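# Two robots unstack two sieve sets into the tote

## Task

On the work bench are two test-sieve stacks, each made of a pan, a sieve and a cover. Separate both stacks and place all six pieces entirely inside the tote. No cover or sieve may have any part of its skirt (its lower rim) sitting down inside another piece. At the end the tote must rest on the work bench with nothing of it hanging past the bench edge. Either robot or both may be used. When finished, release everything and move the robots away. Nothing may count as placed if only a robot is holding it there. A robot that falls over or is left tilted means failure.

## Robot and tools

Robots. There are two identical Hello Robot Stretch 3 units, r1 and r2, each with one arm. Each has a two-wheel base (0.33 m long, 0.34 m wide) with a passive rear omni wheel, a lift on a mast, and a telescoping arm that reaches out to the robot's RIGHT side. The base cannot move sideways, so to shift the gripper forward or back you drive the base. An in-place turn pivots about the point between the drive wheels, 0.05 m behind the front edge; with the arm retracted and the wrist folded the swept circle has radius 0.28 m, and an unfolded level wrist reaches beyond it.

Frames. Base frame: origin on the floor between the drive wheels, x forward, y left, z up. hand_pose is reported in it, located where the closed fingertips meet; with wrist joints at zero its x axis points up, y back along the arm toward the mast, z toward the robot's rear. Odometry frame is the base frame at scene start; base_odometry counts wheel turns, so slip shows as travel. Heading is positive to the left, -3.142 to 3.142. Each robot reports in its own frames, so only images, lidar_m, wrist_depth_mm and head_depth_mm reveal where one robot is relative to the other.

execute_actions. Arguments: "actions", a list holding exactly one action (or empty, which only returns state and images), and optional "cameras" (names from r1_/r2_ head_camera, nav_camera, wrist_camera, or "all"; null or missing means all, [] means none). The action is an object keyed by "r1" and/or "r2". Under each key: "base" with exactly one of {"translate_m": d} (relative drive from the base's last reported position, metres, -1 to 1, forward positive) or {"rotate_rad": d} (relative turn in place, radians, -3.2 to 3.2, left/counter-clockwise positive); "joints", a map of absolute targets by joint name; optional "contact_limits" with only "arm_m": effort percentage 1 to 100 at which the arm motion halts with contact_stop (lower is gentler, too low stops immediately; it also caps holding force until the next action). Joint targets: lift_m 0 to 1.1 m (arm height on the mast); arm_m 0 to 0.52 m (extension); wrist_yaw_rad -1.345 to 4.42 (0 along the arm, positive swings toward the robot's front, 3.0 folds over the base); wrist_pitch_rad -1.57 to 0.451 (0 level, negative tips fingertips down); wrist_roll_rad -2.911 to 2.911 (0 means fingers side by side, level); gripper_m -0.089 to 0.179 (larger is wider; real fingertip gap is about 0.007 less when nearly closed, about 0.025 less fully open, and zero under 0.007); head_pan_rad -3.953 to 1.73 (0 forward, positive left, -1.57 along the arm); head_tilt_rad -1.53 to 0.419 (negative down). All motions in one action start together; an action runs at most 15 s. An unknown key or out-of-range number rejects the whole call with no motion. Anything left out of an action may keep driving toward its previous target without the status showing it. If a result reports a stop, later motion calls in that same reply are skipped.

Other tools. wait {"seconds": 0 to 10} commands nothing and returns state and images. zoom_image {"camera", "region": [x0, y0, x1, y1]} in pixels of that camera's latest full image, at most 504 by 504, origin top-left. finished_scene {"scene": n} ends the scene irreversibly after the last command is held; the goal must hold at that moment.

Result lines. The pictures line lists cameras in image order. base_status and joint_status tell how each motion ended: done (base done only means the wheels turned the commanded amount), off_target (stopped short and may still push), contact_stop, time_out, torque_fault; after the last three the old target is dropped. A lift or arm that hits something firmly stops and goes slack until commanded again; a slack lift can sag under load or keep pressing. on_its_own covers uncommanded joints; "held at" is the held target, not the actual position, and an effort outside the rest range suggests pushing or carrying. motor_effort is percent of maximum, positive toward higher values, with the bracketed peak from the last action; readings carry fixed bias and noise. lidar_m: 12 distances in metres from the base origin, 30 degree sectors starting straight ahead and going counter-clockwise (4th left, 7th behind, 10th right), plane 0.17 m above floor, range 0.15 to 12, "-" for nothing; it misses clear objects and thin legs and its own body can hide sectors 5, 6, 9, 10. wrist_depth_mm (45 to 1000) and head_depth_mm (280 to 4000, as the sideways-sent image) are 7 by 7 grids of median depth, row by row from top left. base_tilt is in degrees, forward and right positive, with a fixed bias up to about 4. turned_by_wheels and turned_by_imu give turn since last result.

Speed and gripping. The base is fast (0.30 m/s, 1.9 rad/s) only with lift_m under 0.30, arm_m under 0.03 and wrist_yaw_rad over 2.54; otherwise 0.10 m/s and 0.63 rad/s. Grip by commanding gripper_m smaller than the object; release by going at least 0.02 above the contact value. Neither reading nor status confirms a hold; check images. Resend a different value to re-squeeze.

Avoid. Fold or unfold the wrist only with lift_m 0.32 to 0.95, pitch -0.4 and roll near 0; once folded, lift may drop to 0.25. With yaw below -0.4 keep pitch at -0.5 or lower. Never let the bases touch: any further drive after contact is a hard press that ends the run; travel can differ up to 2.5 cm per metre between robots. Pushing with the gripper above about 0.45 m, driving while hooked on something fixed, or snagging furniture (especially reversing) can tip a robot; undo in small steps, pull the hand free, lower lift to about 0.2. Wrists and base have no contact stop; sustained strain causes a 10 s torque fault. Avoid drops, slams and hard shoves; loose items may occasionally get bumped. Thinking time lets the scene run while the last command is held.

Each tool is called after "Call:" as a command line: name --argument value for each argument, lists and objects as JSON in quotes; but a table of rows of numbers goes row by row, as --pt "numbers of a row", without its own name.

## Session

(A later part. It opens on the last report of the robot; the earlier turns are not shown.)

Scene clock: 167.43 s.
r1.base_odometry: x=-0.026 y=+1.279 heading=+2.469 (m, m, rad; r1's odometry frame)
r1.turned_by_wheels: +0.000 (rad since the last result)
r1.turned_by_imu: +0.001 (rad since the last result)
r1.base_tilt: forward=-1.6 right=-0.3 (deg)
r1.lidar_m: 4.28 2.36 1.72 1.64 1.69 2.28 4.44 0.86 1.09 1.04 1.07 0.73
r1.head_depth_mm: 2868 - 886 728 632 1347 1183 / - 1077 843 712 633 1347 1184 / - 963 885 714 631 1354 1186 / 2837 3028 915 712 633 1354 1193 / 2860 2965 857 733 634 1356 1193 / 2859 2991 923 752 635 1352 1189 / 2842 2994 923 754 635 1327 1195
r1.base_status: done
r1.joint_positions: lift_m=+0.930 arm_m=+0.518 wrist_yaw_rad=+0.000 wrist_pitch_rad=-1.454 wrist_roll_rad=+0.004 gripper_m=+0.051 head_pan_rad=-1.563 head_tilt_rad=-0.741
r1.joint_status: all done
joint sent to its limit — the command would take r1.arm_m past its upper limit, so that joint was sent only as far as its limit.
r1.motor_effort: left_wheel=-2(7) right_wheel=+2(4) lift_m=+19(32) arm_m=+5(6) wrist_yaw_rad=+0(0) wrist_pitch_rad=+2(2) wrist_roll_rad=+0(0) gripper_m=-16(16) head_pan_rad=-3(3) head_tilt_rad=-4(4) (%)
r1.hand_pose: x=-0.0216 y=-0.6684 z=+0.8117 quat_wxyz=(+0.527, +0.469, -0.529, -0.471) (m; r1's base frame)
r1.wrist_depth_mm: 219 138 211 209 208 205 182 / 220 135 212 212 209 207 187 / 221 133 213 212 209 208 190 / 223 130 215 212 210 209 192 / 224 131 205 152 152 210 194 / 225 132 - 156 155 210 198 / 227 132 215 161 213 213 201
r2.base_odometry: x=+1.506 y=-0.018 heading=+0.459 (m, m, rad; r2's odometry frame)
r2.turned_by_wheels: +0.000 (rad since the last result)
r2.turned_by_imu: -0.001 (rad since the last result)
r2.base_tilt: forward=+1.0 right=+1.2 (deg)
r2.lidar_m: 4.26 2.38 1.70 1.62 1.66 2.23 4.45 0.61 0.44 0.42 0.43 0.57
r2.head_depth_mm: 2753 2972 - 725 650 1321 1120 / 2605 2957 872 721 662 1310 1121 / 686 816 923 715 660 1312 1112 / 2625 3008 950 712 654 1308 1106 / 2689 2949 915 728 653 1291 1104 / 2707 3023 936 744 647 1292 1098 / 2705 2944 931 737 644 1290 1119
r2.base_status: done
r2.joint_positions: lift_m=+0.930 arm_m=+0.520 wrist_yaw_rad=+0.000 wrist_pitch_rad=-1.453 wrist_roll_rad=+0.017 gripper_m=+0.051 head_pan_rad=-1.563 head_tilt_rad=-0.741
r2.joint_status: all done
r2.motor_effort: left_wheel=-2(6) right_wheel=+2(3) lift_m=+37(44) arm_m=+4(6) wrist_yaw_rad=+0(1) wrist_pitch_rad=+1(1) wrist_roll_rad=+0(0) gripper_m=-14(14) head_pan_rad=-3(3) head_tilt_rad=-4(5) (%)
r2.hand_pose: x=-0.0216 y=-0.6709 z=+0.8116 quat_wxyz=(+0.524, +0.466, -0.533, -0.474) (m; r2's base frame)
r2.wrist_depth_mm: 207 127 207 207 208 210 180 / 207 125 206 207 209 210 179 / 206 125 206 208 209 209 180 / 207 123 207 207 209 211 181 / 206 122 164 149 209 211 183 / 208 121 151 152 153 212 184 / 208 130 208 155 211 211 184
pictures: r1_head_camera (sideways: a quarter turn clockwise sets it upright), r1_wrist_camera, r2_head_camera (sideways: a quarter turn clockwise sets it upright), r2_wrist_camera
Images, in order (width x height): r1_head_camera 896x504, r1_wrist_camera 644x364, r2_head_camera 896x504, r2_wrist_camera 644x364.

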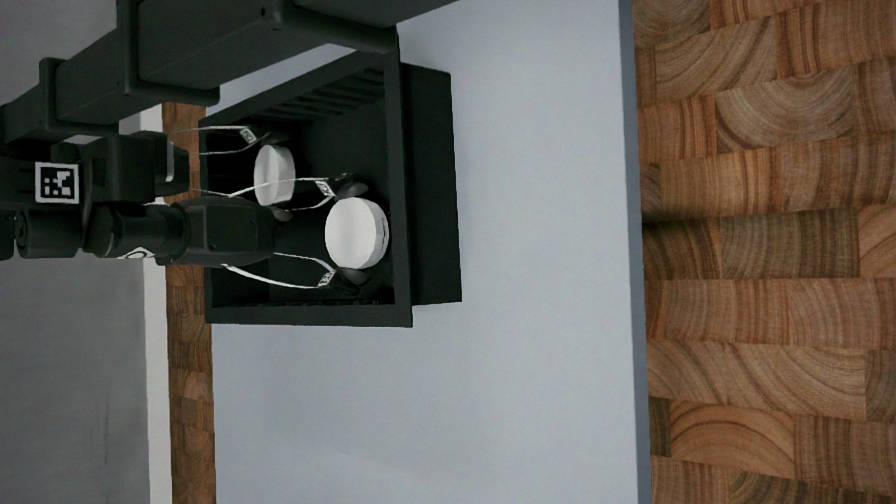

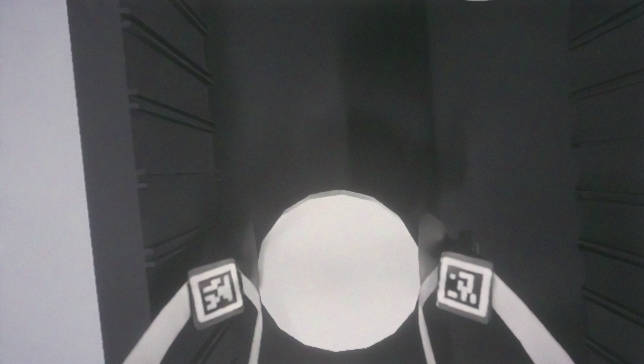

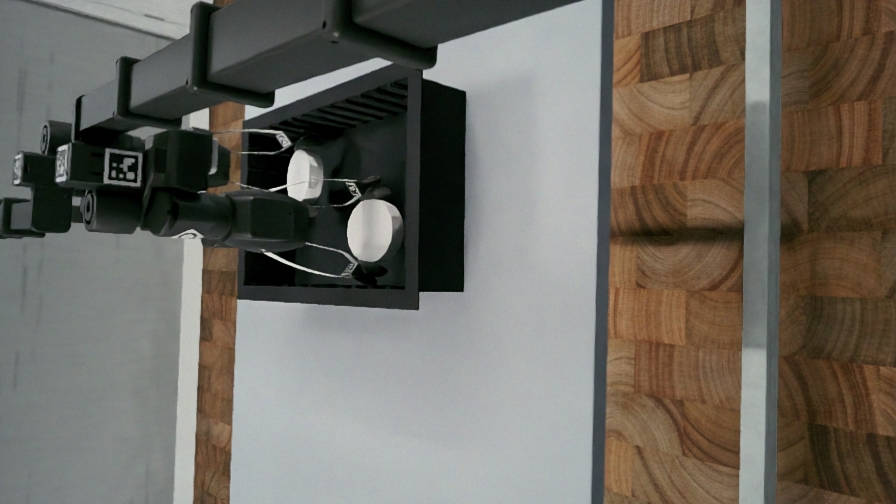

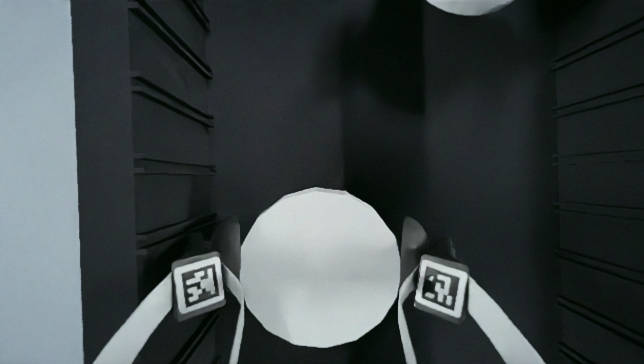

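Call:
execute_actions --actions '[{"r1":{"joints":{"arm_m":0.493,"lift_m":0.903}},"r2":{"joints":{"arm_m":0.493,"lift_m":0.903}}}]' --cameras '["r1_wrist_camera","r2_wrist_camera"]'

Call:
execute_actions --actions '[{"r1":{"joints":{"gripper_m":0.105}},"r2":{"joints":{"gripper_m":0.105}}}]' --cameras '[]'

Call:
execute_actions --actions '[{"r1":{"joints":{"lift_m":1.03}},"r2":{"joints":{"lift_m":1.03}}}]' --cameras '["r1_wrist_camera","r2_wrist_camera"]'

Scene clock: 177.83 s.
r1.base_odometry: x=-0.026 y=+1.279 heading=+2.469 (m, m, rad; r1's odometry frame)
r1.turned_by_wheels: +0.000 (rad since the last result)
r1.turned_by_imu: +0.001 (rad since the last result)
r1.base_tilt: forward=-1.3 right=-0.4 (deg)
r1.lidar_m: 4.28 2.37 1.72 1.64 1.69 2.27 4.45 0.86 1.09 1.04 1.07 0.73
r1.head_depth_mm: 2922 3139 - 711 631 1353 1191 / 2786 969 852 710 632 1346 1193 / 704 971 912 711 634 1351 1187 / 2795 2963 890 711 635 1357 1191 / 2872 2973 869 732 633 1348 1193 / 2875 2995 924 754 636 1358 1191 / 2836 2967 923 755 636 1336 1198
r1.base_status: not commanded
r1.joint_positions: lift_m=+0.903 arm_m=+0.493 wrist_yaw_rad=+0.000 wrist_pitch_rad=-1.454 wrist_roll_rad=+0.004 gripper_m=+0.051 head_pan_rad=-1.563 head_tilt_rad=-0.741
r1.joint_status: all done
r1.motor_effort: left_wheel=-2(2) right_wheel=+2(2) lift_m=+19(19) arm_m=-6(6) wrist_yaw_rad=+0(0) wrist_pitch_rad=+2(2) wrist_roll_rad=+0(0) gripper_m=-17(17) head_pan_rad=-3(3) head_tilt_rad=-4(4) (%)
r1.hand_pose: x=-0.0216 y=-0.6441 z=+0.7847 quat_wxyz=(+0.527, +0.469, -0.529, -0.471) (m; r1's base frame)
r1.wrist_depth_mm: 101 133 184 183 181 179 177 / 101 131 186 184 182 180 178 / 102 127 186 185 183 181 179 / 102 126 188 185 184 182 180 / 103 123 188 153 152 183 181 / 104 116 - 156 156 184 182 / 104 111 190 161 187 186 183
r2.base_odometry: x=+1.506 y=-0.018 heading=+0.459 (m, m, rad; r2's odometry frame)
r2.turned_by_wheels: +0.000 (rad since the last result)
r2.turned_by_imu: -0.001 (rad since the last result)
r2.base_tilt: forward=+1.0 right=+1.2 (deg)
r2.lidar_m: 4.25 2.38 1.70 1.62 1.67 2.23 4.43 0.61 0.44 0.42 0.43 0.57
r2.head_depth_mm: 2702 3018 - - 641 1328 1122 / 2644 - 876 720 661 1330 1119 / 739 - 923 717 659 1300 1119 / 2654 2966 917 714 655 1304 1110 / 2708 2968 917 729 653 1288 1103 / 2732 2954 944 745 646 1286 1099 / 2672 2948 932 740 643 1277 1118
r2.base_status: not commanded
r2.joint_positions: lift_m=+0.903 arm_m=+0.493 wrist_yaw_rad=+0.000 wrist_pitch_rad=-1.438 wrist_roll_rad=+0.017 gripper_m=+0.051 head_pan_rad=-1.563 head_tilt_rad=-0.741
r2.joint_status: all done
r2.motor_effort: left_wheel=-3(3) right_wheel=+3(3) lift_m=+35(38) arm_m=-4(7) wrist_yaw_rad=+1(0) wrist_pitch_rad=-3(4) wrist_roll_rad=+1(1) gripper_m=-14(14) head_pan_rad=-3(4) head_tilt_rad=-5(5) (%)
r2.hand_pose: x=-0.0216 y=-0.6483 z=+0.7847 quat_wxyz=(+0.528, +0.462, -0.536, -0.470) (m; r2's base frame)
r2.wrist_depth_mm: 97 127 182 183 185 185 178 / 96 127 181 183 184 185 179 / 96 126 182 182 184 185 180 / 96 125 181 182 185 184 181 / 96 124 176 148 182 185 180 / 95 115 152 152 153 184 182 / 95 125 180 156 183 183 183
pictures: r1_wrist_camera, r2_wrist_camera
Images, in order (width x height): r1_wrist_camera 644x364, r2_wrist_camera 644x364.

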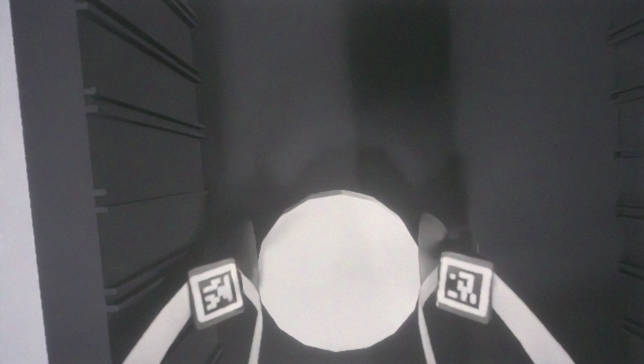

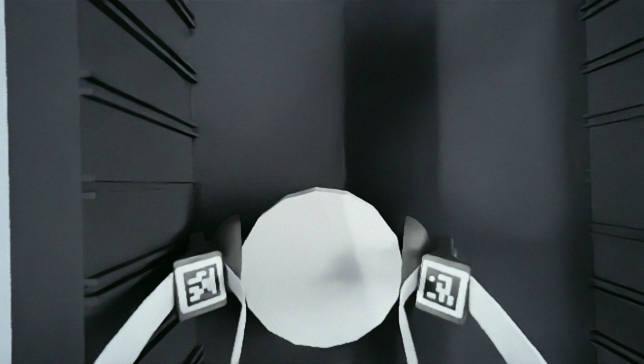

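Scene clock: 179.17 s.
r1.base_odometry: x=-0.026 y=+1.279 heading=+2.469 (m, m, rad; r1's odometry frame)
r1.turned_by_wheels: +0.000 (rad since the last result)
r1.turned_by_imu: +0.000 (rad since the last result)
r1.base_tilt: forward=-1.3 right=-0.3 (deg)
r1.lidar_m: 4.29 2.36 1.72 1.64 1.69 2.28 4.44 0.86 1.08 1.04 1.07 0.73
r1.head_depth_mm: 2916 3133 - 710 632 1349 1181 / 2807 969 852 712 631 1350 1189 / 705 973 914 712 635 1353 1188 / 2791 3009 889 714 633 1356 1191 / 2896 2937 882 732 634 1353 1193 / 2865 2961 924 753 634 1358 1192 / 2862 2989 926 754 637 1333 1191
r1.base_status: not commanded
r1.joint_positions: lift_m=+0.903 arm_m=+0.493 wrist_yaw_rad=+0.000 wrist_pitch_rad=-1.452 wrist_roll_rad=+0.004 gripper_m=+0.105 head_pan_rad=-1.563 head_tilt_rad=-0.741
r1.joint_status: all done
r1.motor_effort: left_wheel=-3(4) right_wheel=+3(8) lift_m=+19(19) arm_m=-6(6) wrist_yaw_rad=+0(0) wrist_pitch_rad=+1(2) wrist_roll_rad=+0(0) gripper_m=+0(98) head_pan_rad=-3(3) head_tilt_rad=-4(4) (%)
r1.hand_pose: x=-0.0216 y=-0.6448 z=+0.7848 quat_wxyz=(+0.528, +0.469, -0.529, -0.470) (m; r1's base frame)
r1.wrist_depth_mm: 101 130 185 183 181 180 177 / 102 129 186 185 182 180 178 / 102 129 186 185 184 182 179 / 103 129 188 165 183 182 180 / 103 129 188 165 164 184 181 / 104 120 190 165 186 183 183 / 104 120 191 189 187 185 182
r2.base_odometry: x=+1.506 y=-0.018 heading=+0.459 (m, m, rad; r2's odometry frame)
r2.turned_by_wheels: +0.000 (rad since the last result)
r2.turned_by_imu: +0.000 (rad since the last result)
r2.base_tilt: forward=+1.0 right=+1.2 (deg)
r2.lidar_m: 4.26 2.37 1.70 1.62 1.67 2.22 4.45 0.61 0.44 0.42 0.43 0.57
r2.head_depth_mm: 2693 2963 - - 644 1326 1126 / 2640 - 879 712 663 1314 1120 / 736 - 918 714 662 1302 1109 / 2652 3029 917 713 656 1297 1108 / 2674 3008 907 725 651 1279 1100 / 2712 2966 941 742 648 1285 1100 / 2730 2923 932 733 644 1279 1115
r2.base_status: not commanded
r2.joint_positions: lift_m=+0.903 arm_m=+0.493 wrist_yaw_rad=+0.000 wrist_pitch_rad=-1.446 wrist_roll_rad=+0.017 gripper_m=+0.105 head_pan_rad=-1.563 head_tilt_rad=-0.741
r2.joint_status: all done
r2.motor_effort: left_wheel=-3(5) right_wheel=+2(5) lift_m=+35(36) arm_m=-4(5) wrist_yaw_rad=+1(0) wrist_pitch_rad=-2(3) wrist_roll_rad=+0(1) gripper_m=+0(82) head_pan_rad=-4(3) head_tilt_rad=-5(4) (%)
r2.hand_pose: x=-0.0216 y=-0.6461 z=+0.7846 quat_wxyz=(+0.526, +0.464, -0.534, -0.472) (m; r2's base frame)
r2.wrist_depth_mm: 101 132 180 181 183 183 177 / 99 133 181 182 184 184 178 / 102 135 181 181 183 185 174 / 100 137 181 182 183 183 173 / 102 138 159 160 182 184 172 / 102 123 159 160 183 183 172 / 103 153 180 183 183 185 170
pictures: none
No camera images: the call's "cameras" was empty. Leave "cameras" out to get every camera's image.

Scene clock: 181.17 s.
r1.base_odometry: x=-0.026 y=+1.279 heading=+2.469 (m, m, rad; r1's odometry frame)
r1.turned_by_wheels: +0.000 (rad since the last result)
r1.turned_by_imu: +0.000 (rad since the last result)
r1.base_tilt: forward=-1.4 right=-0.4 (deg)
r1.lidar_m: 4.29 2.36 1.72 1.64 1.69 2.28 4.44 0.86 1.08 1.04 1.07 0.73
r1.head_depth_mm: 2968 2981 916 744 632 1354 1183 / 2912 1142 854 714 633 1350 1185 / 751 2951 918 713 633 1348 1193 / 2862 986 915 716 633 1357 1191 / 2881 2986 869 732 631 1356 1190 / 2861 3017 924 751 636 1357 1194 / 2861 3001 926 753 636 1331 1189
r1.base_status: not commanded
r1.joint_positions: lift_m=+1.030 arm_m=+0.493 wrist_yaw_rad=+0.000 wrist_pitch_rad=-1.452 wrist_roll_rad=+0.004 gripper_m=+0.105 head_pan_rad=-1.563 head_tilt_rad=-0.741
r1.joint_status: all done
r1.motor_effort: left_wheel=-2(3) right_wheel=+3(3) lift_m=+35(37) arm_m=-5(6) wrist_yaw_rad=+0(0) wrist_pitch_rad=+1(1) wrist_roll_rad=+0(0) gripper_m=+0(0) head_pan_rad=-3(3) head_tilt_rad=-4(4) (%)
r1.hand_pose: x=-0.0216 y=-0.6448 z=+0.9111 quat_wxyz=(+0.528, +0.469, -0.529, -0.470) (m; r1's base frame)
r1.wrist_depth_mm: 322 321 274 310 306 295 225 / 324 319 277 312 307 296 225 / 324 324 279 314 310 298 226 / 327 324 277 311 311 297 306 / 329 326 306 294 313 278 307 / 331 327 300 318 313 252 309 / 334 330 234 239 238 228 310
r2.base_odometry: x=+1.506 y=-0.018 heading=+0.459 (m, m, rad; r2's odometry frame)
r2.turned_by_wheels: +0.000 (rad since the last result)
r2.turned_by_imu: +0.000 (rad since the last result)
r2.base_tilt: forward=+0.9 right=+1.1 (deg)
r2.lidar_m: 4.26 2.38 1.69 1.62 1.66 2.23 4.44 0.62 0.44 0.42 0.43 0.57
r2.head_depth_mm: - 2979 987 770 653 1329 1124 / 2686 2968 905 708 663 1317 1116 / - 2906 930 711 661 1303 1119 / 2678 2972 937 711 658 1297 1107 / 2718 2927 909 724 650 1298 1105 / 2702 2981 940 744 647 1288 1100 / 2706 2965 935 741 645 1272 1116
r2.base_status: not commanded
r2.joint_positions: lift_m=+1.030 arm_m=+0.493 wrist_yaw_rad=+0.000 wrist_pitch_rad=-1.447 wrist_roll_rad=+0.017 gripper_m=+0.105 head_pan_rad=-1.563 head_tilt_rad=-0.741
r2.joint_status: all done
r2.motor_effort: left_wheel=-3(3) right_wheel=+2(2) lift_m=+47(48) arm_m=-4(4) wrist_yaw_rad=+0(1) wrist_pitch_rad=-1(1) wrist_roll_rad=+0(1) gripper_m=+0(1) head_pan_rad=-3(3) head_tilt_rad=-4(4) (%)
r2.hand_pose: x=-0.0216 y=-0.6459 z=+0.9113 quat_wxyz=(+0.525, +0.464, -0.534, -0.473) (m; r2's base frame)
r2.wrist_depth_mm: 305 308 259 306 289 266 314 / 306 305 264 307 310 260 316 / 304 307 273 309 308 259 315 / 306 309 283 307 308 257 316 / 306 305 306 286 308 252 315 / 304 304 307 307 309 228 316 / 305 307 230 244 250 236 315
pictures: r1_wrist_camera, r2_wrist_camera
Images, in order (width x height): r1_wrist_camera 644x364, r2_wrist_camera 644x364.

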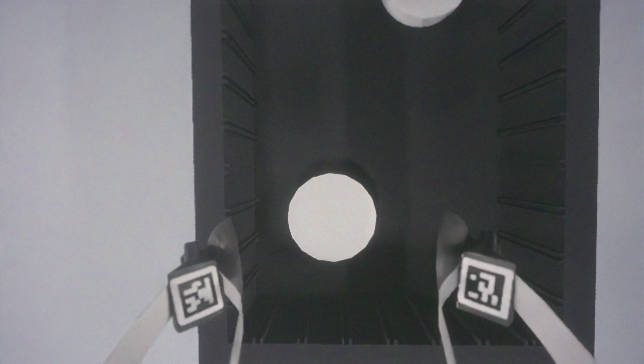

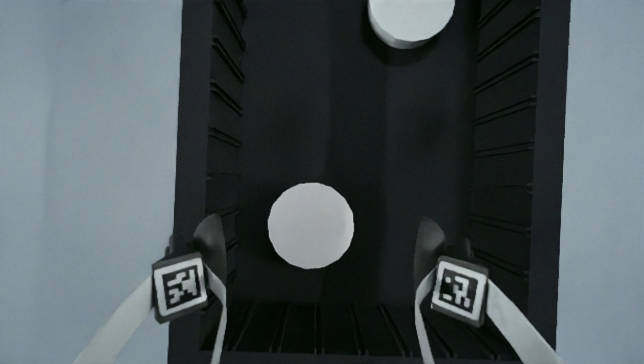

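Call:
execute_actions --actions '[{"r1":{"base":{"translate_m":0.515},"joints":{"arm_m":0.388,"lift_m":0.98,"wrist_pitch_rad":-1.57,"gripper_m":0.11}},"r2":{"base":{"translate_m":0.44},"joints":{"arm_m":0.427,"lift_m":0.98,"wrist_pitch_rad":-1.57,"gripper_m":0.11}}}]' --cameras '["r1_wrist_camera","r2_wrist_camera"]'

Scene clock: 201.83 s.
r1.base_odometry: x=-0.428 y=+1.600 heading=+2.469 (m, m, rad; r1's odometry frame)
r1.turned_by_wheels: +0.000 (rad since the last result)
r1.turned_by_imu: +0.001 (rad since the last result)
r1.base_tilt: forward=-1.4 right=-0.5 (deg)
r1.lidar_m: 3.77 2.41 1.70 1.66 1.71 2.29 4.96 1.34 1.07 1.02 0.39 3.94
r1.head_depth_mm: - 1093 915 749 633 1352 1190 / 2917 2861 917 747 633 1326 1190 / - 2842 916 728 632 1326 1190 / 2876 3052 892 700 634 1330 1198 / 2850 2992 924 743 633 1303 1130 / 2860 2984 989 754 635 784 1193 / 2861 2992 2295 1861 1543 1359 1189
r1.base_status: done
r1.joint_positions: lift_m=+0.980 arm_m=+0.388 wrist_yaw_rad=+0.002 wrist_pitch_rad=-1.562 wrist_roll_rad=-0.001 gripper_m=+0.110 head_pan_rad=-1.563 head_tilt_rad=-0.741
r1.joint_status: all done
r1.motor_effort: left_wheel=-2(3) right_wheel=+2(10) lift_m=+18(33) arm_m=-5(9) wrist_yaw_rad=-1(2) wrist_pitch_rad=-3(14) wrist_roll_rad=+2(4) gripper_m=+0(36) head_pan_rad=-3(3) head_tilt_rad=-3(3) (%)
r1.hand_pose: x=-0.0217 y=-0.5114 z=+0.8626 quat_wxyz=(+0.503, +0.498, -0.501, -0.498) (m; r1's base frame)
r1.wrist_depth_mm: - 252 250 247 245 243 242 / - 257 255 253 251 249 246 / - 264 261 259 257 254 251 / - 270 268 242 261 260 257 / - 278 273 235 267 265 263 / - 284 280 241 275 - 268 / - 292 288 286 282 280 275
r2.base_odometry: x=+1.901 y=+0.177 heading=+0.459 (m, m, rad; r2's odometry frame)
r2.turned_by_wheels: +0.000 (rad since the last result)
r2.turned_by_imu: -0.002 (rad since the last result)
r2.base_tilt: forward=+1.0 right=+1.2 (deg)
r2.lidar_m: 3.82 2.40 1.71 1.63 1.68 2.25 4.88 0.59 0.42 0.40 0.41 4.02
r2.head_depth_mm: 2590 - 898 769 641 1326 1133 / - 2996 888 742 632 1310 1122 / - 3033 933 699 643 1310 1109 / 2664 2919 923 708 637 1295 1111 / 2648 2979 955 746 636 1298 1107 / 2699 2953 936 743 630 945 1101 / 2684 2968 2311 1695 626 1258 1111
r2.base_status: done
r2.joint_positions: lift_m=+0.983 arm_m=+0.427 wrist_yaw_rad=+0.004 wrist_pitch_rad=-1.561 wrist_roll_rad=+0.008 gripper_m=+0.110 head_pan_rad=-1.563 head_tilt_rad=-0.741
r2.joint_status: lift_m contact_stop (moved -0.047 of -0.050); the others done
r2.on_its_own: lift_m is slack since a contact_stop, until your next command for it
r2.motor_effort: left_wheel=-3(8) right_wheel=+3(13) lift_m=+41(45) arm_m=-4(6) wrist_yaw_rad=-3(6) wrist_pitch_rad=-3(14) wrist_roll_rad=+6(7) gripper_m=-2(34) head_pan_rad=-3(4) head_tilt_rad=-5(4) (%)
r2.hand_pose: x=-0.0217 y=-0.5506 z=+0.8650 quat_wxyz=(+0.501, +0.497, -0.503, -0.499) (m; r2's base frame)
r2.wrist_depth_mm: 242 244 246 245 245 246 248 / 248 248 248 250 167 251 251 / 250 252 254 169 252 236 256 / 256 259 260 200 259 240 262 / 261 260 263 232 177 264 268 / 268 269 268 234 270 271 264 / 271 275 276 277 278 187 229
pictures: r1_wrist_camera, r2_wrist_camera
Images, in order (width x height): r1_wrist_camera 644x364, r2_wrist_camera 644x364.

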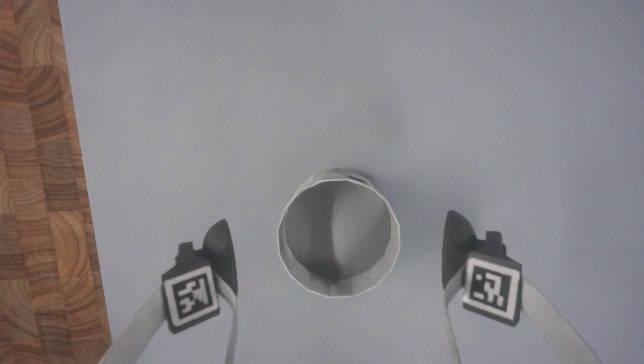

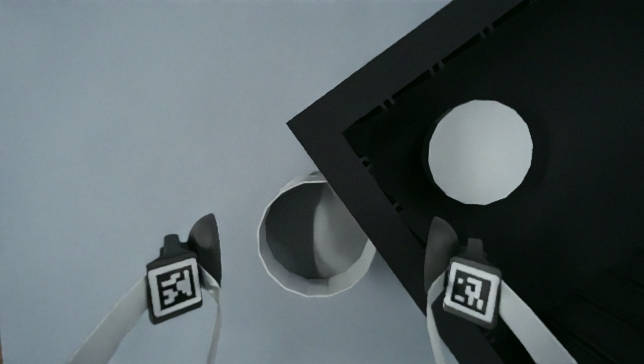

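Call:
execute_actions --actions '[{"r2":{"joints":{"lift_m":1.08,"head_pan_rad":-1.9}},"r1":{"joints":{"lift_m":0.92}}}]' --cameras '["r2_head_camera","r2_wrist_camera","r2_nav_camera","r1_head_camera"]'

Scene clock: 207.80 s.
r1.base_odometry: x=-0.428 y=+1.600 heading=+2.469 (m, m, rad; r1's odometry frame)
r1.turned_by_wheels: +0.000 (rad since the last result)
r1.turned_by_imu: +0.001 (rad since the last result)
r1.base_tilt: forward=-1.3 right=-0.4 (deg)
r1.lidar_m: 3.77 2.41 1.71 1.66 1.70 2.29 4.94 1.33 1.07 1.02 0.39 3.97
r1.head_depth_mm: 2913 - - 749 632 1352 1184 / 2773 1094 918 752 631 1328 1193 / 2806 - 918 722 633 1321 1189 / 2828 2995 892 697 633 1326 1195 / 2871 2961 920 750 634 1301 1129 / 2835 3007 989 754 635 784 1194 / 2831 2989 2291 1858 1543 1357 1197
r1.base_status: not commanded
r1.joint_positions: lift_m=+0.920 arm_m=+0.388 wrist_yaw_rad=+0.002 wrist_pitch_rad=-1.562 wrist_roll_rad=-0.001 gripper_m=+0.110 head_pan_rad=-1.563 head_tilt_rad=-0.741
r1.joint_status: all done
r1.motor_effort: left_wheel=-2(2) right_wheel=+2(3) lift_m=+19(20) arm_m=-5(6) wrist_yaw_rad=-1(1) wrist_pitch_rad=-4(4) wrist_roll_rad=+2(2) gripper_m=+1(1) head_pan_rad=-3(3) head_tilt_rad=-4(5) (%)
r1.hand_pose: x=-0.0217 y=-0.5113 z=+0.8026 quat_wxyz=(+0.503, +0.499, -0.501, -0.498) (m; r1's base frame)
r1.wrist_depth_mm: 195 193 192 190 189 187 185 / 200 198 197 195 193 191 189 / 204 202 201 199 197 194 193 / 210 208 205 201 200 199 198 / 216 212 209 173 173 204 203 / 221 218 177 177 176 - 207 / 228 223 221 169 216 214 212
r2.base_odometry: x=+1.901 y=+0.177 heading=+0.459 (m, m, rad; r2's odometry frame)
r2.turned_by_wheels: +0.000 (rad since the last result)
r2.turned_by_imu: -0.001 (rad since the last result)
r2.base_tilt: forward=+1.0 right=+1.2 (deg)
r2.lidar_m: 3.83 2.40 1.71 1.63 1.68 2.24 4.88 0.59 0.42 0.40 0.41 4.02
r2.head_depth_mm: 3287 3354 985 772 1519 1264 1147 / 3099 1825 881 764 1463 1260 1138 / 3036 3218 914 718 679 1250 1135 / 2842 3114 889 749 660 1305 1128 / 2762 3044 834 696 636 1286 1105 / 2750 2955 935 682 616 1296 1076 / - 2813 929 741 611 1255 1059
r2.base_status: not commanded
r2.joint_positions: lift_m=+1.080 arm_m=+0.427 wrist_yaw_rad=+0.002 wrist_pitch_rad=-1.565 wrist_roll_rad=+0.010 gripper_m=+0.110 head_pan_rad=-1.893 head_tilt_rad=-0.741
r2.joint_status: all done
r2.motor_effort: left_wheel=-2(3) right_wheel=+1(3) lift_m=+46(47) arm_m=-4(4) wrist_yaw_rad=-2(3) wrist_pitch_rad=-2(2) wrist_roll_rad=+5(6) gripper_m=+1(2) head_pan_rad=-4(25) head_tilt_rad=-4(4) (%)
r2.hand_pose: x=-0.0217 y=-0.5497 z=+0.9622 quat_wxyz=(+0.500, +0.497, -0.503, -0.501) (m; r2's base frame)
r2.wrist_depth_mm: - 335 334 340 339 339 341 / - 340 342 339 343 342 343 / - 348 348 349 329 351 354 / - 354 357 325 357 356 362 / - 359 363 327 355 367 309 / - 367 374 373 373 318 289 / - - 376 379 385 292 386
pictures: r1_head_camera (sideways: a quarter turn clockwise sets it upright), r2_head_camera (sideways: a quarter turn clockwise sets it upright), r2_nav_camera (sideways: a quarter turn counterclockwise sets it upright), r2_wrist_camera
Images, in order (width x height): r1_head_camera 896x504, r2_head_camera 896x504, r2_nav_camera 672x504, r2_wrist_camera 644x364.

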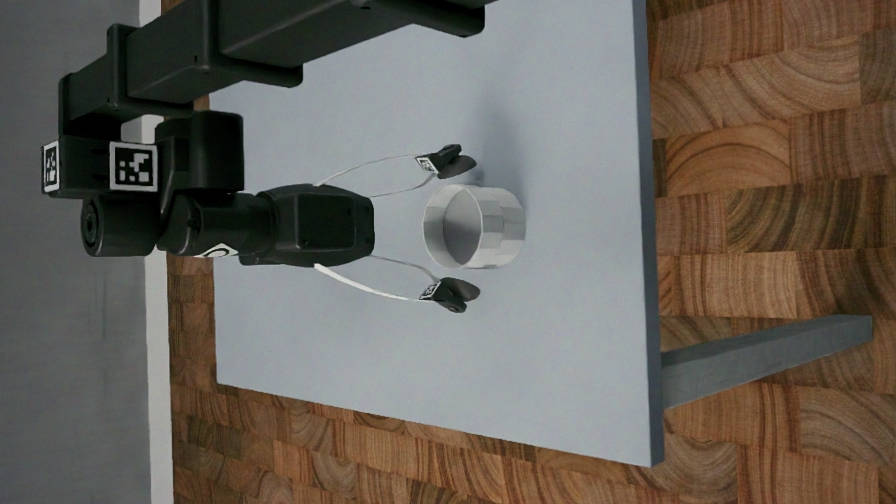

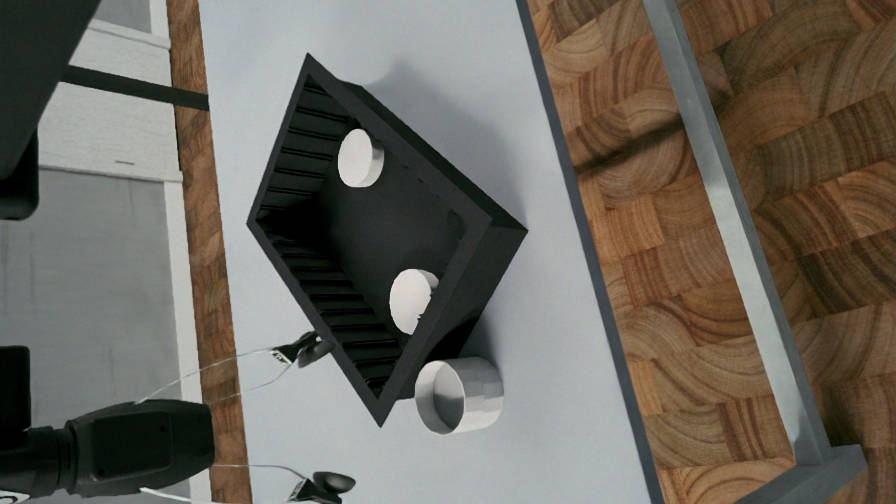

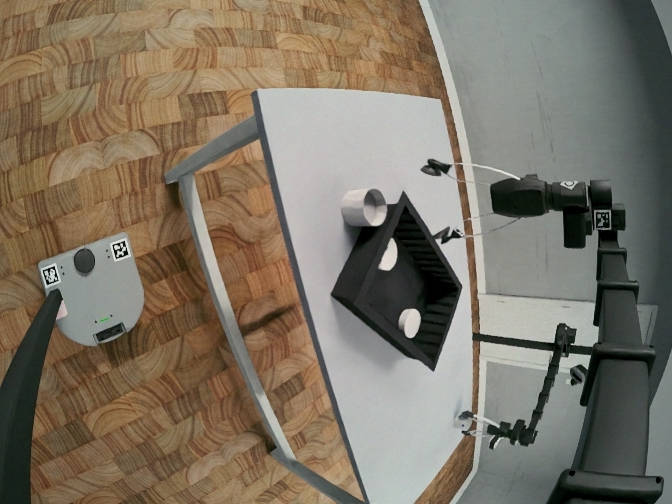

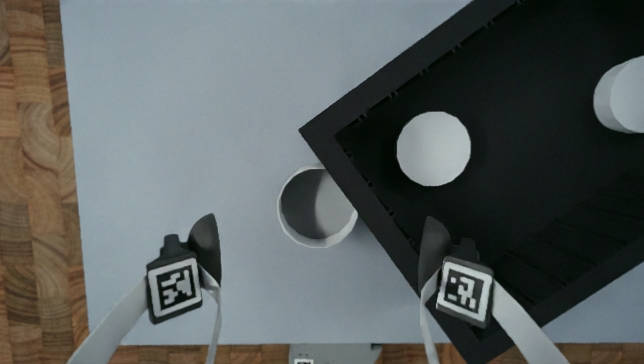

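Call:
execute_actions --actions '[{"r2":{"base":{"translate_m":0.07},"joints":{"arm_m":0.505,"gripper_m":0.0}},"r1":{"joints":{"gripper_m":0.05}}}]' --cameras '[]'

Call:
execute_actions --actions '[{"r2":{"joints":{"lift_m":0.94}},"r1":{"joints":{"lift_m":1.05}}}]' --cameras '["r2_wrist_camera","r1_head_camera"]'

Scene clock: 222.00 s.
r1.base_odometry: x=-0.428 y=+1.600 heading=+2.469 (m, m, rad; r1's odometry frame)
r1.turned_by_wheels: +0.000 (rad since the last result)
r1.turned_by_imu: +0.001 (rad since the last result)
r1.base_tilt: forward=-1.5 right=-0.2 (deg)
r1.lidar_m: 3.78 2.42 1.71 1.66 1.70 2.29 4.94 1.34 1.07 1.02 0.39 3.96
r1.head_depth_mm: 2896 - - 746 630 1353 1183 / 2795 1096 917 750 633 1328 1183 / 2786 - 916 722 633 1333 1191 / 2845 2985 896 695 635 1326 1188 / 2849 2979 921 751 635 1304 1132 / 2855 3032 988 756 635 782 1191 / 2816 2994 2316 1864 1538 1359 1195
r1.base_status: not commanded
r1.joint_positions: lift_m=+0.920 arm_m=+0.388 wrist_yaw_rad=+0.002 wrist_pitch_rad=-1.562 wrist_roll_rad=+0.000 gripper_m=+0.051 head_pan_rad=-1.563 head_tilt_rad=-0.741
r1.joint_status: all done
r1.motor_effort: left_wheel=-2(2) right_wheel=+3(3) lift_m=+19(19) arm_m=-5(6) wrist_yaw_rad=-1(1) wrist_pitch_rad=-4(3) wrist_roll_rad=+2(2) gripper_m=-18(100) head_pan_rad=-3(3) head_tilt_rad=-3(4) (%)
r1.hand_pose: x=-0.0217 y=-0.5113 z=+0.8026 quat_wxyz=(+0.503, +0.499, -0.501, -0.498) (m; r1's base frame)
r1.wrist_depth_mm: 196 194 192 191 188 187 185 / 200 199 196 195 193 190 189 / 204 203 201 198 197 195 193 / 209 207 205 202 201 199 197 / 215 213 209 170 169 203 203 / 221 218 169 173 172 208 207 / 228 223 222 168 213 215 211
r2.base_odometry: x=+1.963 y=+0.208 heading=+0.459 (m, m, rad; r2's odometry frame)
r2.turned_by_wheels: +0.000 (rad since the last result)
r2.turned_by_imu: -0.001 (rad since the last result)
r2.base_tilt: forward=+1.0 right=+1.2 (deg)
r2.lidar_m: 3.76 2.41 1.72 1.63 1.68 2.25 4.95 0.59 0.42 0.40 0.40 3.96
r2.head_depth_mm: 3349 3313 918 770 1515 1265 1146 / 3129 3148 906 726 1435 1263 1137 / 2956 3220 934 698 679 1302 1135 / 2875 3098 867 710 656 1301 1119 / 2747 3021 955 700 634 1290 1105 / 2641 2951 938 743 616 1274 1059 / - 2798 927 735 613 752 1083
r2.base_status: done
r2.joint_positions: lift_m=+1.080 arm_m=+0.505 wrist_yaw_rad=+0.001 wrist_pitch_rad=-1.565 wrist_roll_rad=+0.011 gripper_m=+0.000 head_pan_rad=-1.893 head_tilt_rad=-0.741
r2.joint_status: all done
r2.motor_effort: left_wheel=-2(3) right_wheel=+1(5) lift_m=+46(46) arm_m=+4(8) wrist_yaw_rad=-1(2) wrist_pitch_rad=-1(2) wrist_roll_rad=+4(5) gripper_m=-2(79) head_pan_rad=-3(3) head_tilt_rad=-4(5) (%)
r2.hand_pose: x=-0.0217 y=-0.6270 z=+0.9622 quat_wxyz=(+0.499, +0.496, -0.503, -0.501) (m; r2's base frame)
r2.wrist_depth_mm: - 337 337 338 338 339 343 / - 341 341 341 346 344 332 / - 351 350 351 351 350 352 / - 356 356 357 358 357 361 / - - 362 364 341 346 366 / - - 370 - 329 376 377 / - - 376 377 384 377 330
pictures: none
No camera images: the call's "cameras" was empty. Leave "cameras" out to get every camera's image.

Scene clock: 224.10 s.
r1.base_odometry: x=-0.428 y=+1.600 heading=+2.469 (m, m, rad; r1's odometry frame)
r1.turned_by_wheels: +0.000 (rad since the last result)
r1.turned_by_imu: +0.000 (rad since the last result)
r1.base_tilt: forward=-1.4 right=-0.3 (deg)
r1.lidar_m: 3.78 2.41 1.71 1.66 1.71 2.29 4.96 1.33 1.07 1.02 0.39 3.96
r1.head_depth_mm: 2876 2930 918 750 632 1359 1187 / 2927 2959 913 750 633 1323 1186 / 2927 2828 864 731 634 1328 1187 / 2845 1096 724 730 634 1327 1189 / 2868 2957 923 752 636 1309 1132 / 2828 2968 988 752 636 785 1194 / 2824 2993 2295 1866 1536 1355 1191
r1.base_status: not commanded
r1.joint_positions: lift_m=+1.050 arm_m=+0.388 wrist_yaw_rad=+0.002 wrist_pitch_rad=-1.562 wrist_roll_rad=+0.000 gripper_m=+0.051 head_pan_rad=-1.563 head_tilt_rad=-0.741
r1.joint_status: all done
r1.motor_effort: left_wheel=-2(2) right_wheel=+3(3) lift_m=+36(38) arm_m=-5(6) wrist_yaw_rad=-1(1) wrist_pitch_rad=-4(4) wrist_roll_rad=+2(2) gripper_m=-18(17) head_pan_rad=-3(3) head_tilt_rad=-4(4) (%)
r1.hand_pose: x=-0.0217 y=-0.5113 z=+0.9319 quat_wxyz=(+0.503, +0.499, -0.501, -0.498) (m; r1's base frame)
r1.wrist_depth_mm: - 319 317 315 309 308 306 / - 328 323 321 320 316 310 / - 335 331 329 326 321 319 / - 342 338 334 330 329 328 / - - 346 170 169 338 333 / - - 170 175 172 345 344 / - - 366 168 353 - -
r2.base_odometry: x=+1.963 y=+0.208 heading=+0.459 (m, m, rad; r2's odometry frame)
r2.turned_by_wheels: +0.000 (rad since the last result)
r2.turned_by_imu: +0.000 (rad since the last result)
r2.base_tilt: forward=+1.0 right=+1.1 (deg)
r2.lidar_m: 3.74 2.40 1.72 1.63 1.68 2.25 4.96 0.59 0.42 0.40 0.40 3.95
r2.head_depth_mm: 3102 3299 917 824 - - 1125 / 3048 3161 921 - - 1232 1141 / 2935 3223 - - 1433 1294 1136 / 2892 - 825 698 654 1306 1131 / 2706 2978 949 701 637 1286 1109 / 2559 2876 909 723 618 1290 1061 / 2538 2733 900 741 612 748 1084
r2.base_status: not commanded
r2.joint_positions: lift_m=+0.940 arm_m=+0.505 wrist_yaw_rad=+0.001 wrist_pitch_rad=-1.565 wrist_roll_rad=+0.011 gripper_m=+0.000 head_pan_rad=-1.893 head_tilt_rad=-0.741
r2.joint_status: all done
r2.motor_effort: left_wheel=-2(2) right_wheel=+1(1) lift_m=+36(44) arm_m=+4(4) wrist_yaw_rad=-1(1) wrist_pitch_rad=-2(2) wrist_roll_rad=+4(5) gripper_m=-2(2) head_pan_rad=-3(3) head_tilt_rad=-5(4) (%)
r2.hand_pose: x=-0.0217 y=-0.6270 z=+0.8225 quat_wxyz=(+0.499, +0.496, -0.503, -0.501) (m; r2's base frame)
r2.wrist_depth_mm: 201 202 204 206 205 208 209 / 206 207 208 209 210 211 212 / 211 211 213 213 214 215 210 / 214 216 216 217 218 219 165 / 219 219 220 221 221 175 134 / 224 223 224 - 220 135 203 / 230 230 231 232 185 140 232
pictures: r1_head_camera (sideways: a quarter turn clockwise sets it upright), r2_wrist_camera
Images, in order (width x height): r1_head_camera 896x504, r2_wrist_camera 644x364.

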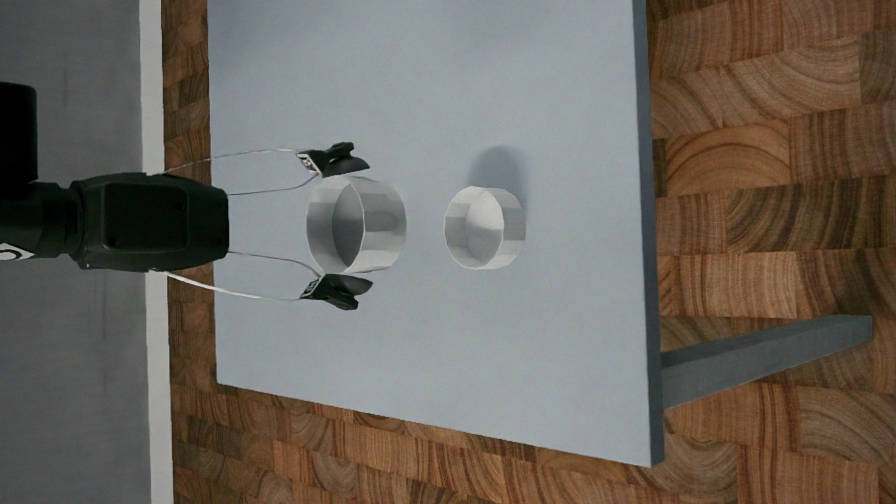

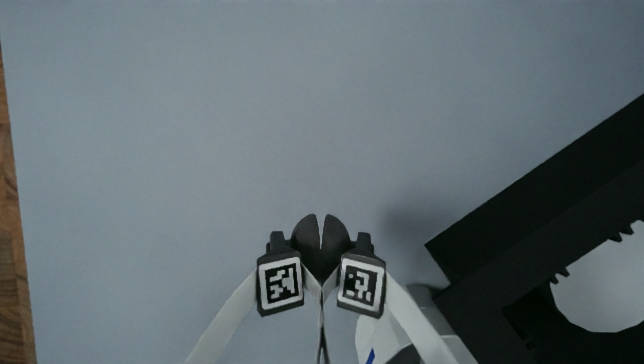

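Call:
execute_actions --actions '[{"r2":{"base":{"translate_m":-0.12}},"r1":{"base":{"translate_m":-0.6},"joints":{"lift_m":1.08}}}]' --cameras '["r2_wrist_camera","r2_head_camera","r1_head_camera","r1_wrist_camera"]'

Scene clock: 235.87 s.
r1.base_odometry: x=+0.041 y=+1.226 heading=+2.469 (m, m, rad; r1's odometry frame)
r1.turned_by_wheels: +0.000 (rad since the last result)
r1.turned_by_imu: +0.002 (rad since the last result)
r1.base_tilt: forward=-1.3 right=-0.3 (deg)
r1.lidar_m: 4.38 2.37 1.71 1.64 1.68 2.27 4.37 0.79 1.09 1.04 1.07 0.80
r1.head_depth_mm: 2901 1055 867 747 632 1350 1189 / 2799 1081 838 749 633 1357 1192 / 2900 1024 588 749 633 1348 1185 / 2829 1144 577 751 633 1359 1193 / 2887 2973 922 750 633 1348 1195 / 2859 2971 927 753 634 1362 1198 / 2891 2992 925 754 637 1362 1192
r1.base_status: done
r1.joint_positions: lift_m=+1.080 arm_m=+0.388 wrist_yaw_rad=+0.002 wrist_pitch_rad=-1.562 wrist_roll_rad=+0.000 gripper_m=+0.051 head_pan_rad=-1.563 head_tilt_rad=-0.741
r1.joint_status: all done
r1.motor_effort: left_wheel=-2(6) right_wheel=+3(5) lift_m=+36(38) arm_m=-6(5) wrist_yaw_rad=-1(1) wrist_pitch_rad=-3(3) wrist_roll_rad=+2(2) gripper_m=-17(18) head_pan_rad=-3(3) head_tilt_rad=-4(4) (%)
r1.hand_pose: x=-0.0217 y=-0.5113 z=+0.9619 quat_wxyz=(+0.503, +0.499, -0.501, -0.498) (m; r1's base frame)
r1.wrist_depth_mm: 352 347 346 340 339 255 333 / 359 358 354 347 349 343 339 / 368 364 362 358 355 352 348 / 378 372 370 362 364 360 357 / 390 384 378 170 169 367 363 / 398 392 169 174 172 375 372 / - - - 167 - - -
r2.base_odometry: x=+1.856 y=+0.155 heading=+0.459 (m, m, rad; r2's odometry frame)
r2.turned_by_wheels: +0.000 (rad since the last result)
r2.turned_by_imu: -0.001 (rad since the last result)
r2.base_tilt: forward=+1.0 right=+1.2 (deg)
r2.lidar_m: 3.88 2.40 1.71 1.63 1.68 2.24 4.82 0.60 0.42 0.40 0.42 4.07
r2.head_depth_mm: 3198 3361 984 825 - - 1124 / 3065 3325 982 - - 1252 1145 / 982 3059 - - 1425 1256 1135 / 2771 - 884 732 656 1298 1129 / 2667 3069 860 686 639 1299 1103 / 2598 2875 908 682 617 1286 1076 / 2554 2779 913 692 612 1250 1054
r2.base_status: done
r2.joint_positions: lift_m=+0.940 arm_m=+0.505 wrist_yaw_rad=+0.001 wrist_pitch_rad=-1.565 wrist_roll_rad=+0.011 gripper_m=+0.000 head_pan_rad=-1.893 head_tilt_rad=-0.741
r2.joint_status: not commanded
r2.motor_effort: left_wheel=+0(5) right_wheel=-1(7) lift_m=+36(36) arm_m=+4(4) wrist_yaw_rad=-1(1) wrist_pitch_rad=-1(2) wrist_roll_rad=+5(5) gripper_m=-2(2) head_pan_rad=-4(4) head_tilt_rad=-3(5) (%)
r2.hand_pose: x=-0.0217 y=-0.6271 z=+0.8225 quat_wxyz=(+0.499, +0.496, -0.503, -0.501) (m; r2's base frame)
r2.wrist_depth_mm: 202 203 204 205 206 207 206 / 207 208 207 210 211 210 169 / 210 211 212 212 214 210 128 / 215 215 216 217 219 131 218 / 220 219 222 220 196 133 221 / 224 224 225 - 135 204 228 / 227 229 186 175 205 206 231
pictures: r1_head_camera (sideways: a quarter turn clockwise sets it upright), r1_wrist_camera, r2_head_camera (sideways: a quarter turn clockwise sets it upright), r2_wrist_camera
Images, in order (width x height): r1_head_camera 896x504, r1_wrist_camera 644x364, r2_head_camera 896x504, r2_wrist_camera 644x364.

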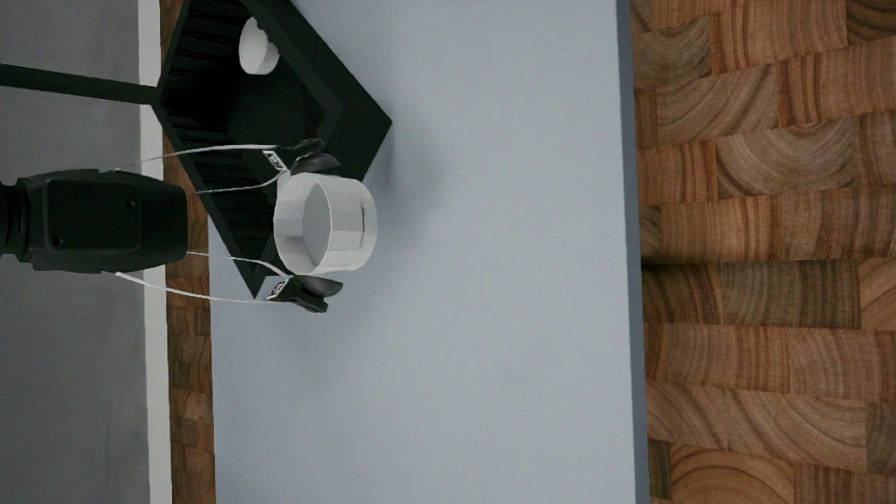

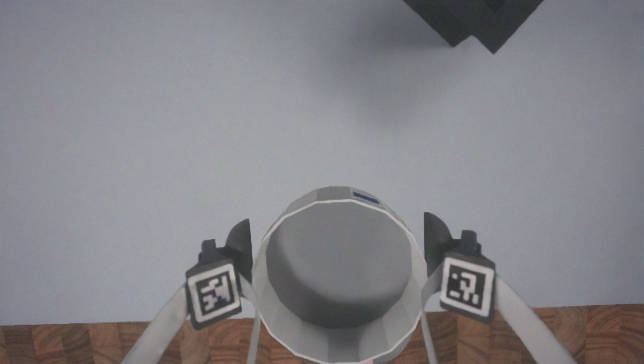

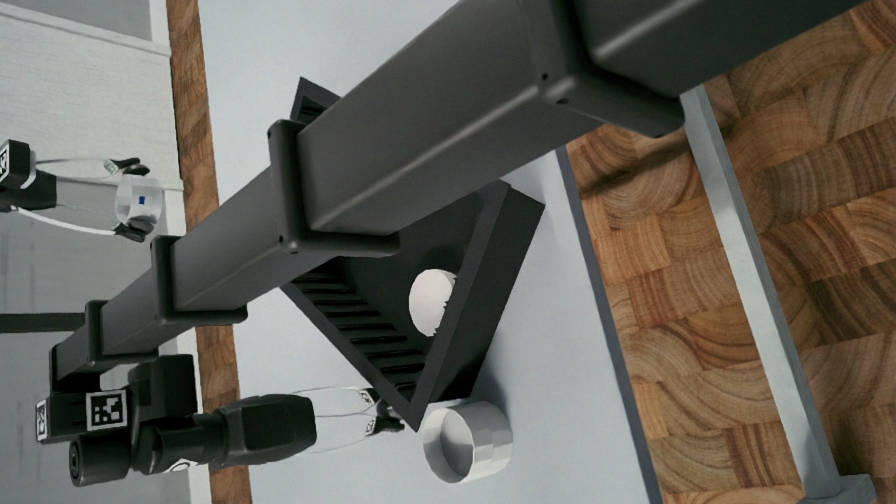

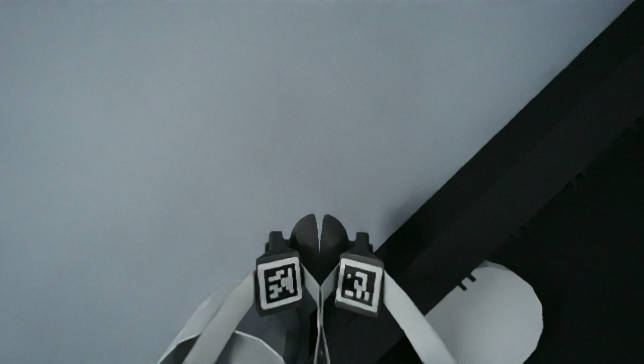

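Call:
execute_actions --actions '[{"r2":{"joints":{"lift_m":1.09}}}]' --cameras '[]'

Call:
execute_actions --actions '[{"r2":{"base":{"translate_m":-0.06},"joints":{"arm_m":0.33,"head_pan_rad":-1.57}}}]' --cameras '["r2_wrist_camera","r2_head_camera"]'

Scene clock: 244.30 s.
r1.base_odometry: x=+0.041 y=+1.226 heading=+2.469 (m, m, rad; r1's odometry frame)
r1.turned_by_wheels: +0.000 (rad since the last result)
r1.turned_by_imu: +0.001 (rad since the last result)
r1.base_tilt: forward=-1.6 right=-0.5 (deg)
r1.lidar_m: 4.38 2.36 1.72 1.64 1.69 2.28 4.34 0.79 1.09 1.04 1.07 0.80
r1.head_depth_mm: 2922 1051 883 748 632 1359 1181 / 2806 1087 835 749 633 1354 1190 / 2880 1032 588 750 630 1350 1187 / 2825 1147 576 750 634 1356 1192 / 2869 2995 923 751 634 1362 1195 / 2864 2998 922 751 635 1355 1191 / 2857 2984 926 753 635 1354 1190
r1.base_status: not commanded
r1.joint_positions: lift_m=+1.080 arm_m=+0.388 wrist_yaw_rad=+0.002 wrist_pitch_rad=-1.562 wrist_roll_rad=+0.000 gripper_m=+0.051 head_pan_rad=-1.563 head_tilt_rad=-0.741
r1.joint_status: not commanded
r1.motor_effort: left_wheel=-2(2) right_wheel=+2(2) lift_m=+36(36) arm_m=-5(6) wrist_yaw_rad=-1(1) wrist_pitch_rad=-3(4) wrist_roll_rad=+2(2) gripper_m=-17(17) head_pan_rad=-3(3) head_tilt_rad=-3(3) (%)
r1.hand_pose: x=-0.0217 y=-0.5113 z=+0.9619 quat_wxyz=(+0.503, +0.499, -0.501, -0.498) (m; r1's base frame)
r1.wrist_depth_mm: 353 348 345 343 341 255 335 / 358 357 354 351 349 343 339 / 366 363 360 360 355 353 349 / 376 373 371 368 362 359 356 / 387 384 378 169 169 367 366 / 396 393 170 174 172 374 371 / - - - 167 - - -
r2.base_odometry: x=+1.856 y=+0.155 heading=+0.459 (m, m, rad; r2's odometry frame)
r2.turned_by_wheels: +0.000 (rad since the last result)
r2.turned_by_imu: -0.001 (rad since the last result)
r2.base_tilt: forward=+1.0 right=+1.1 (deg)
r2.lidar_m: 3.88 2.39 1.71 1.63 1.68 2.25 4.83 0.60 0.42 0.40 0.42 4.10
r2.head_depth_mm: 3206 3319 981 771 1522 1259 1147 / 3014 3328 890 744 1467 1261 1144 / 981 3068 899 734 1423 1252 1135 / 2850 3021 900 750 655 1297 1128 / 2717 2965 851 688 638 1297 1108 / 2661 2923 931 684 616 1280 1083 / - 2840 927 694 612 1252 1054
r2.base_status: not commanded
r2.joint_positions: lift_m=+1.090 arm_m=+0.505 wrist_yaw_rad=+0.001 wrist_pitch_rad=-1.565 wrist_roll_rad=+0.011 gripper_m=+0.000 head_pan_rad=-1.893 head_tilt_rad=-0.741
r2.joint_status: all done
r2.motor_effort: left_wheel=-1(1) right_wheel=+1(1) lift_m=+46(48) arm_m=+4(4) wrist_yaw_rad=-1(1) wrist_pitch_rad=-1(2) wrist_roll_rad=+5(5) gripper_m=-2(2) head_pan_rad=-4(3) head_tilt_rad=-4(5) (%)
r2.hand_pose: x=-0.0217 y=-0.6272 z=+0.9722 quat_wxyz=(+0.499, +0.496, -0.504, -0.501) (m; r2's base frame)
r2.wrist_depth_mm: 344 343 344 345 349 349 306 / 344 351 351 352 357 352 356 / 356 358 357 358 361 358 361 / 362 366 368 369 368 369 349 / 372 370 371 373 357 379 372 / - 375 380 - 379 385 333 / - 384 387 390 350 368 309
pictures: none
No camera images: the call's "cameras" was empty. Leave "cameras" out to get every camera's image.

Scene clock: 247.17 s.
r1.base_odometry: x=+0.041 y=+1.226 heading=+2.469 (m, m, rad; r1's odometry frame)
r1.turned_by_wheels: +0.000 (rad since the last result)
r1.turned_by_imu: +0.000 (rad since the last result)
r1.base_tilt: forward=-1.4 right=-0.3 (deg)
r1.lidar_m: 4.37 2.36 1.71 1.64 1.69 2.27 4.34 0.79 1.08 1.04 1.07 0.81
r1.head_depth_mm: 2879 1057 880 749 632 1346 1189 / 2818 1091 838 749 633 1351 1185 / 2846 1027 588 751 634 1354 1190 / 2804 1146 577 752 633 1352 1192 / 2896 3020 922 752 634 1351 1194 / 2839 2970 923 751 635 1360 1184 / 2855 2972 924 756 635 1361 1189
r1.base_status: not commanded
r1.joint_positions: lift_m=+1.080 arm_m=+0.388 wrist_yaw_rad=+0.002 wrist_pitch_rad=-1.562 wrist_roll_rad=+0.000 gripper_m=+0.051 head_pan_rad=-1.563 head_tilt_rad=-0.741
r1.joint_status: not commanded
r1.motor_effort: left_wheel=-2(2) right_wheel=+2(3) lift_m=+36(36) arm_m=-6(5) wrist_yaw_rad=-1(1) wrist_pitch_rad=-3(3) wrist_roll_rad=+2(2) gripper_m=-17(17) head_pan_rad=-3(3) head_tilt_rad=-3(4) (%)
r1.hand_pose: x=-0.0217 y=-0.5113 z=+0.9619 quat_wxyz=(+0.503, +0.499, -0.501, -0.498) (m; r1's base frame)
r1.wrist_depth_mm: 352 348 346 341 340 255 332 / 360 355 353 350 347 343 342 / 371 366 362 358 356 351 348 / 377 376 370 363 365 360 355 / 389 381 376 169 169 369 364 / 395 394 170 174 171 374 376 / - - - 168 - - -
r2.base_odometry: x=+1.802 y=+0.128 heading=+0.459 (m, m, rad; r2's odometry frame)
r2.turned_by_wheels: +0.000 (rad since the last result)
r2.turned_by_imu: +0.000 (rad since the last result)
r2.base_tilt: forward=+1.0 right=+1.1 (deg)
r2.lidar_m: 3.92 2.40 1.71 1.63 1.68 2.24 4.78 0.60 0.43 0.41 0.42 4.13
r2.head_depth_mm: 2710 2901 877 753 651 1316 1125 / 2767 2945 897 762 616 1321 1121 / - 2971 960 737 629 1302 1119 / 2703 2961 997 694 638 1306 1107 / 2702 2950 948 698 634 1297 1107 / 2715 2947 938 742 632 1284 1103 / 2665 2953 931 737 629 991 1091
r2.base_status: done
r2.joint_positions: lift_m=+1.090 arm_m=+0.330 wrist_yaw_rad=+0.001 wrist_pitch_rad=-1.565 wrist_roll_rad=+0.011 gripper_m=+0.000 head_pan_rad=-1.577 head_tilt_rad=-0.741
r2.joint_status: all done
r2.motor_effort: left_wheel=-2(5) right_wheel=+1(2) lift_m=+46(47) arm_m=-4(3) wrist_yaw_rad=+0(1) wrist_pitch_rad=-1(2) wrist_roll_rad=+5(4) gripper_m=-2(2) head_pan_rad=+2(24) head_tilt_rad=-5(4) (%)
r2.hand_pose: x=-0.0217 y=-0.4525 z=+0.9722 quat_wxyz=(+0.499, +0.496, -0.503, -0.501) (m; r2's base frame)
r2.wrist_depth_mm: 340 340 344 304 346 348 335 / 349 352 318 348 351 354 317 / 353 357 324 358 359 358 287 / 361 364 362 361 369 308 376 / 373 370 373 373 313 374 380 / - - - - - - - / - - - - - - -
pictures: r2_head_camera (sideways: a quarter turn clockwise sets it upright), r2_wrist_camera
Images, in order (width x height): r2_head_camera 896x504, r2_wrist_camera 644x364.

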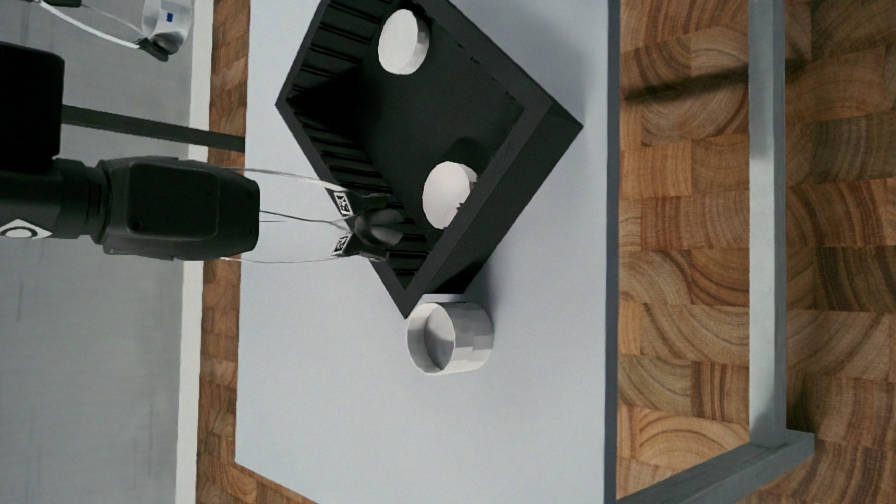

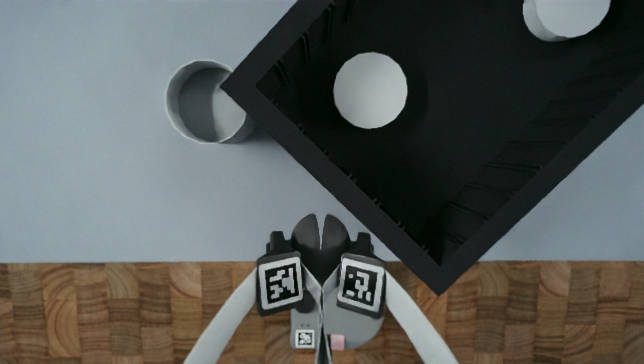

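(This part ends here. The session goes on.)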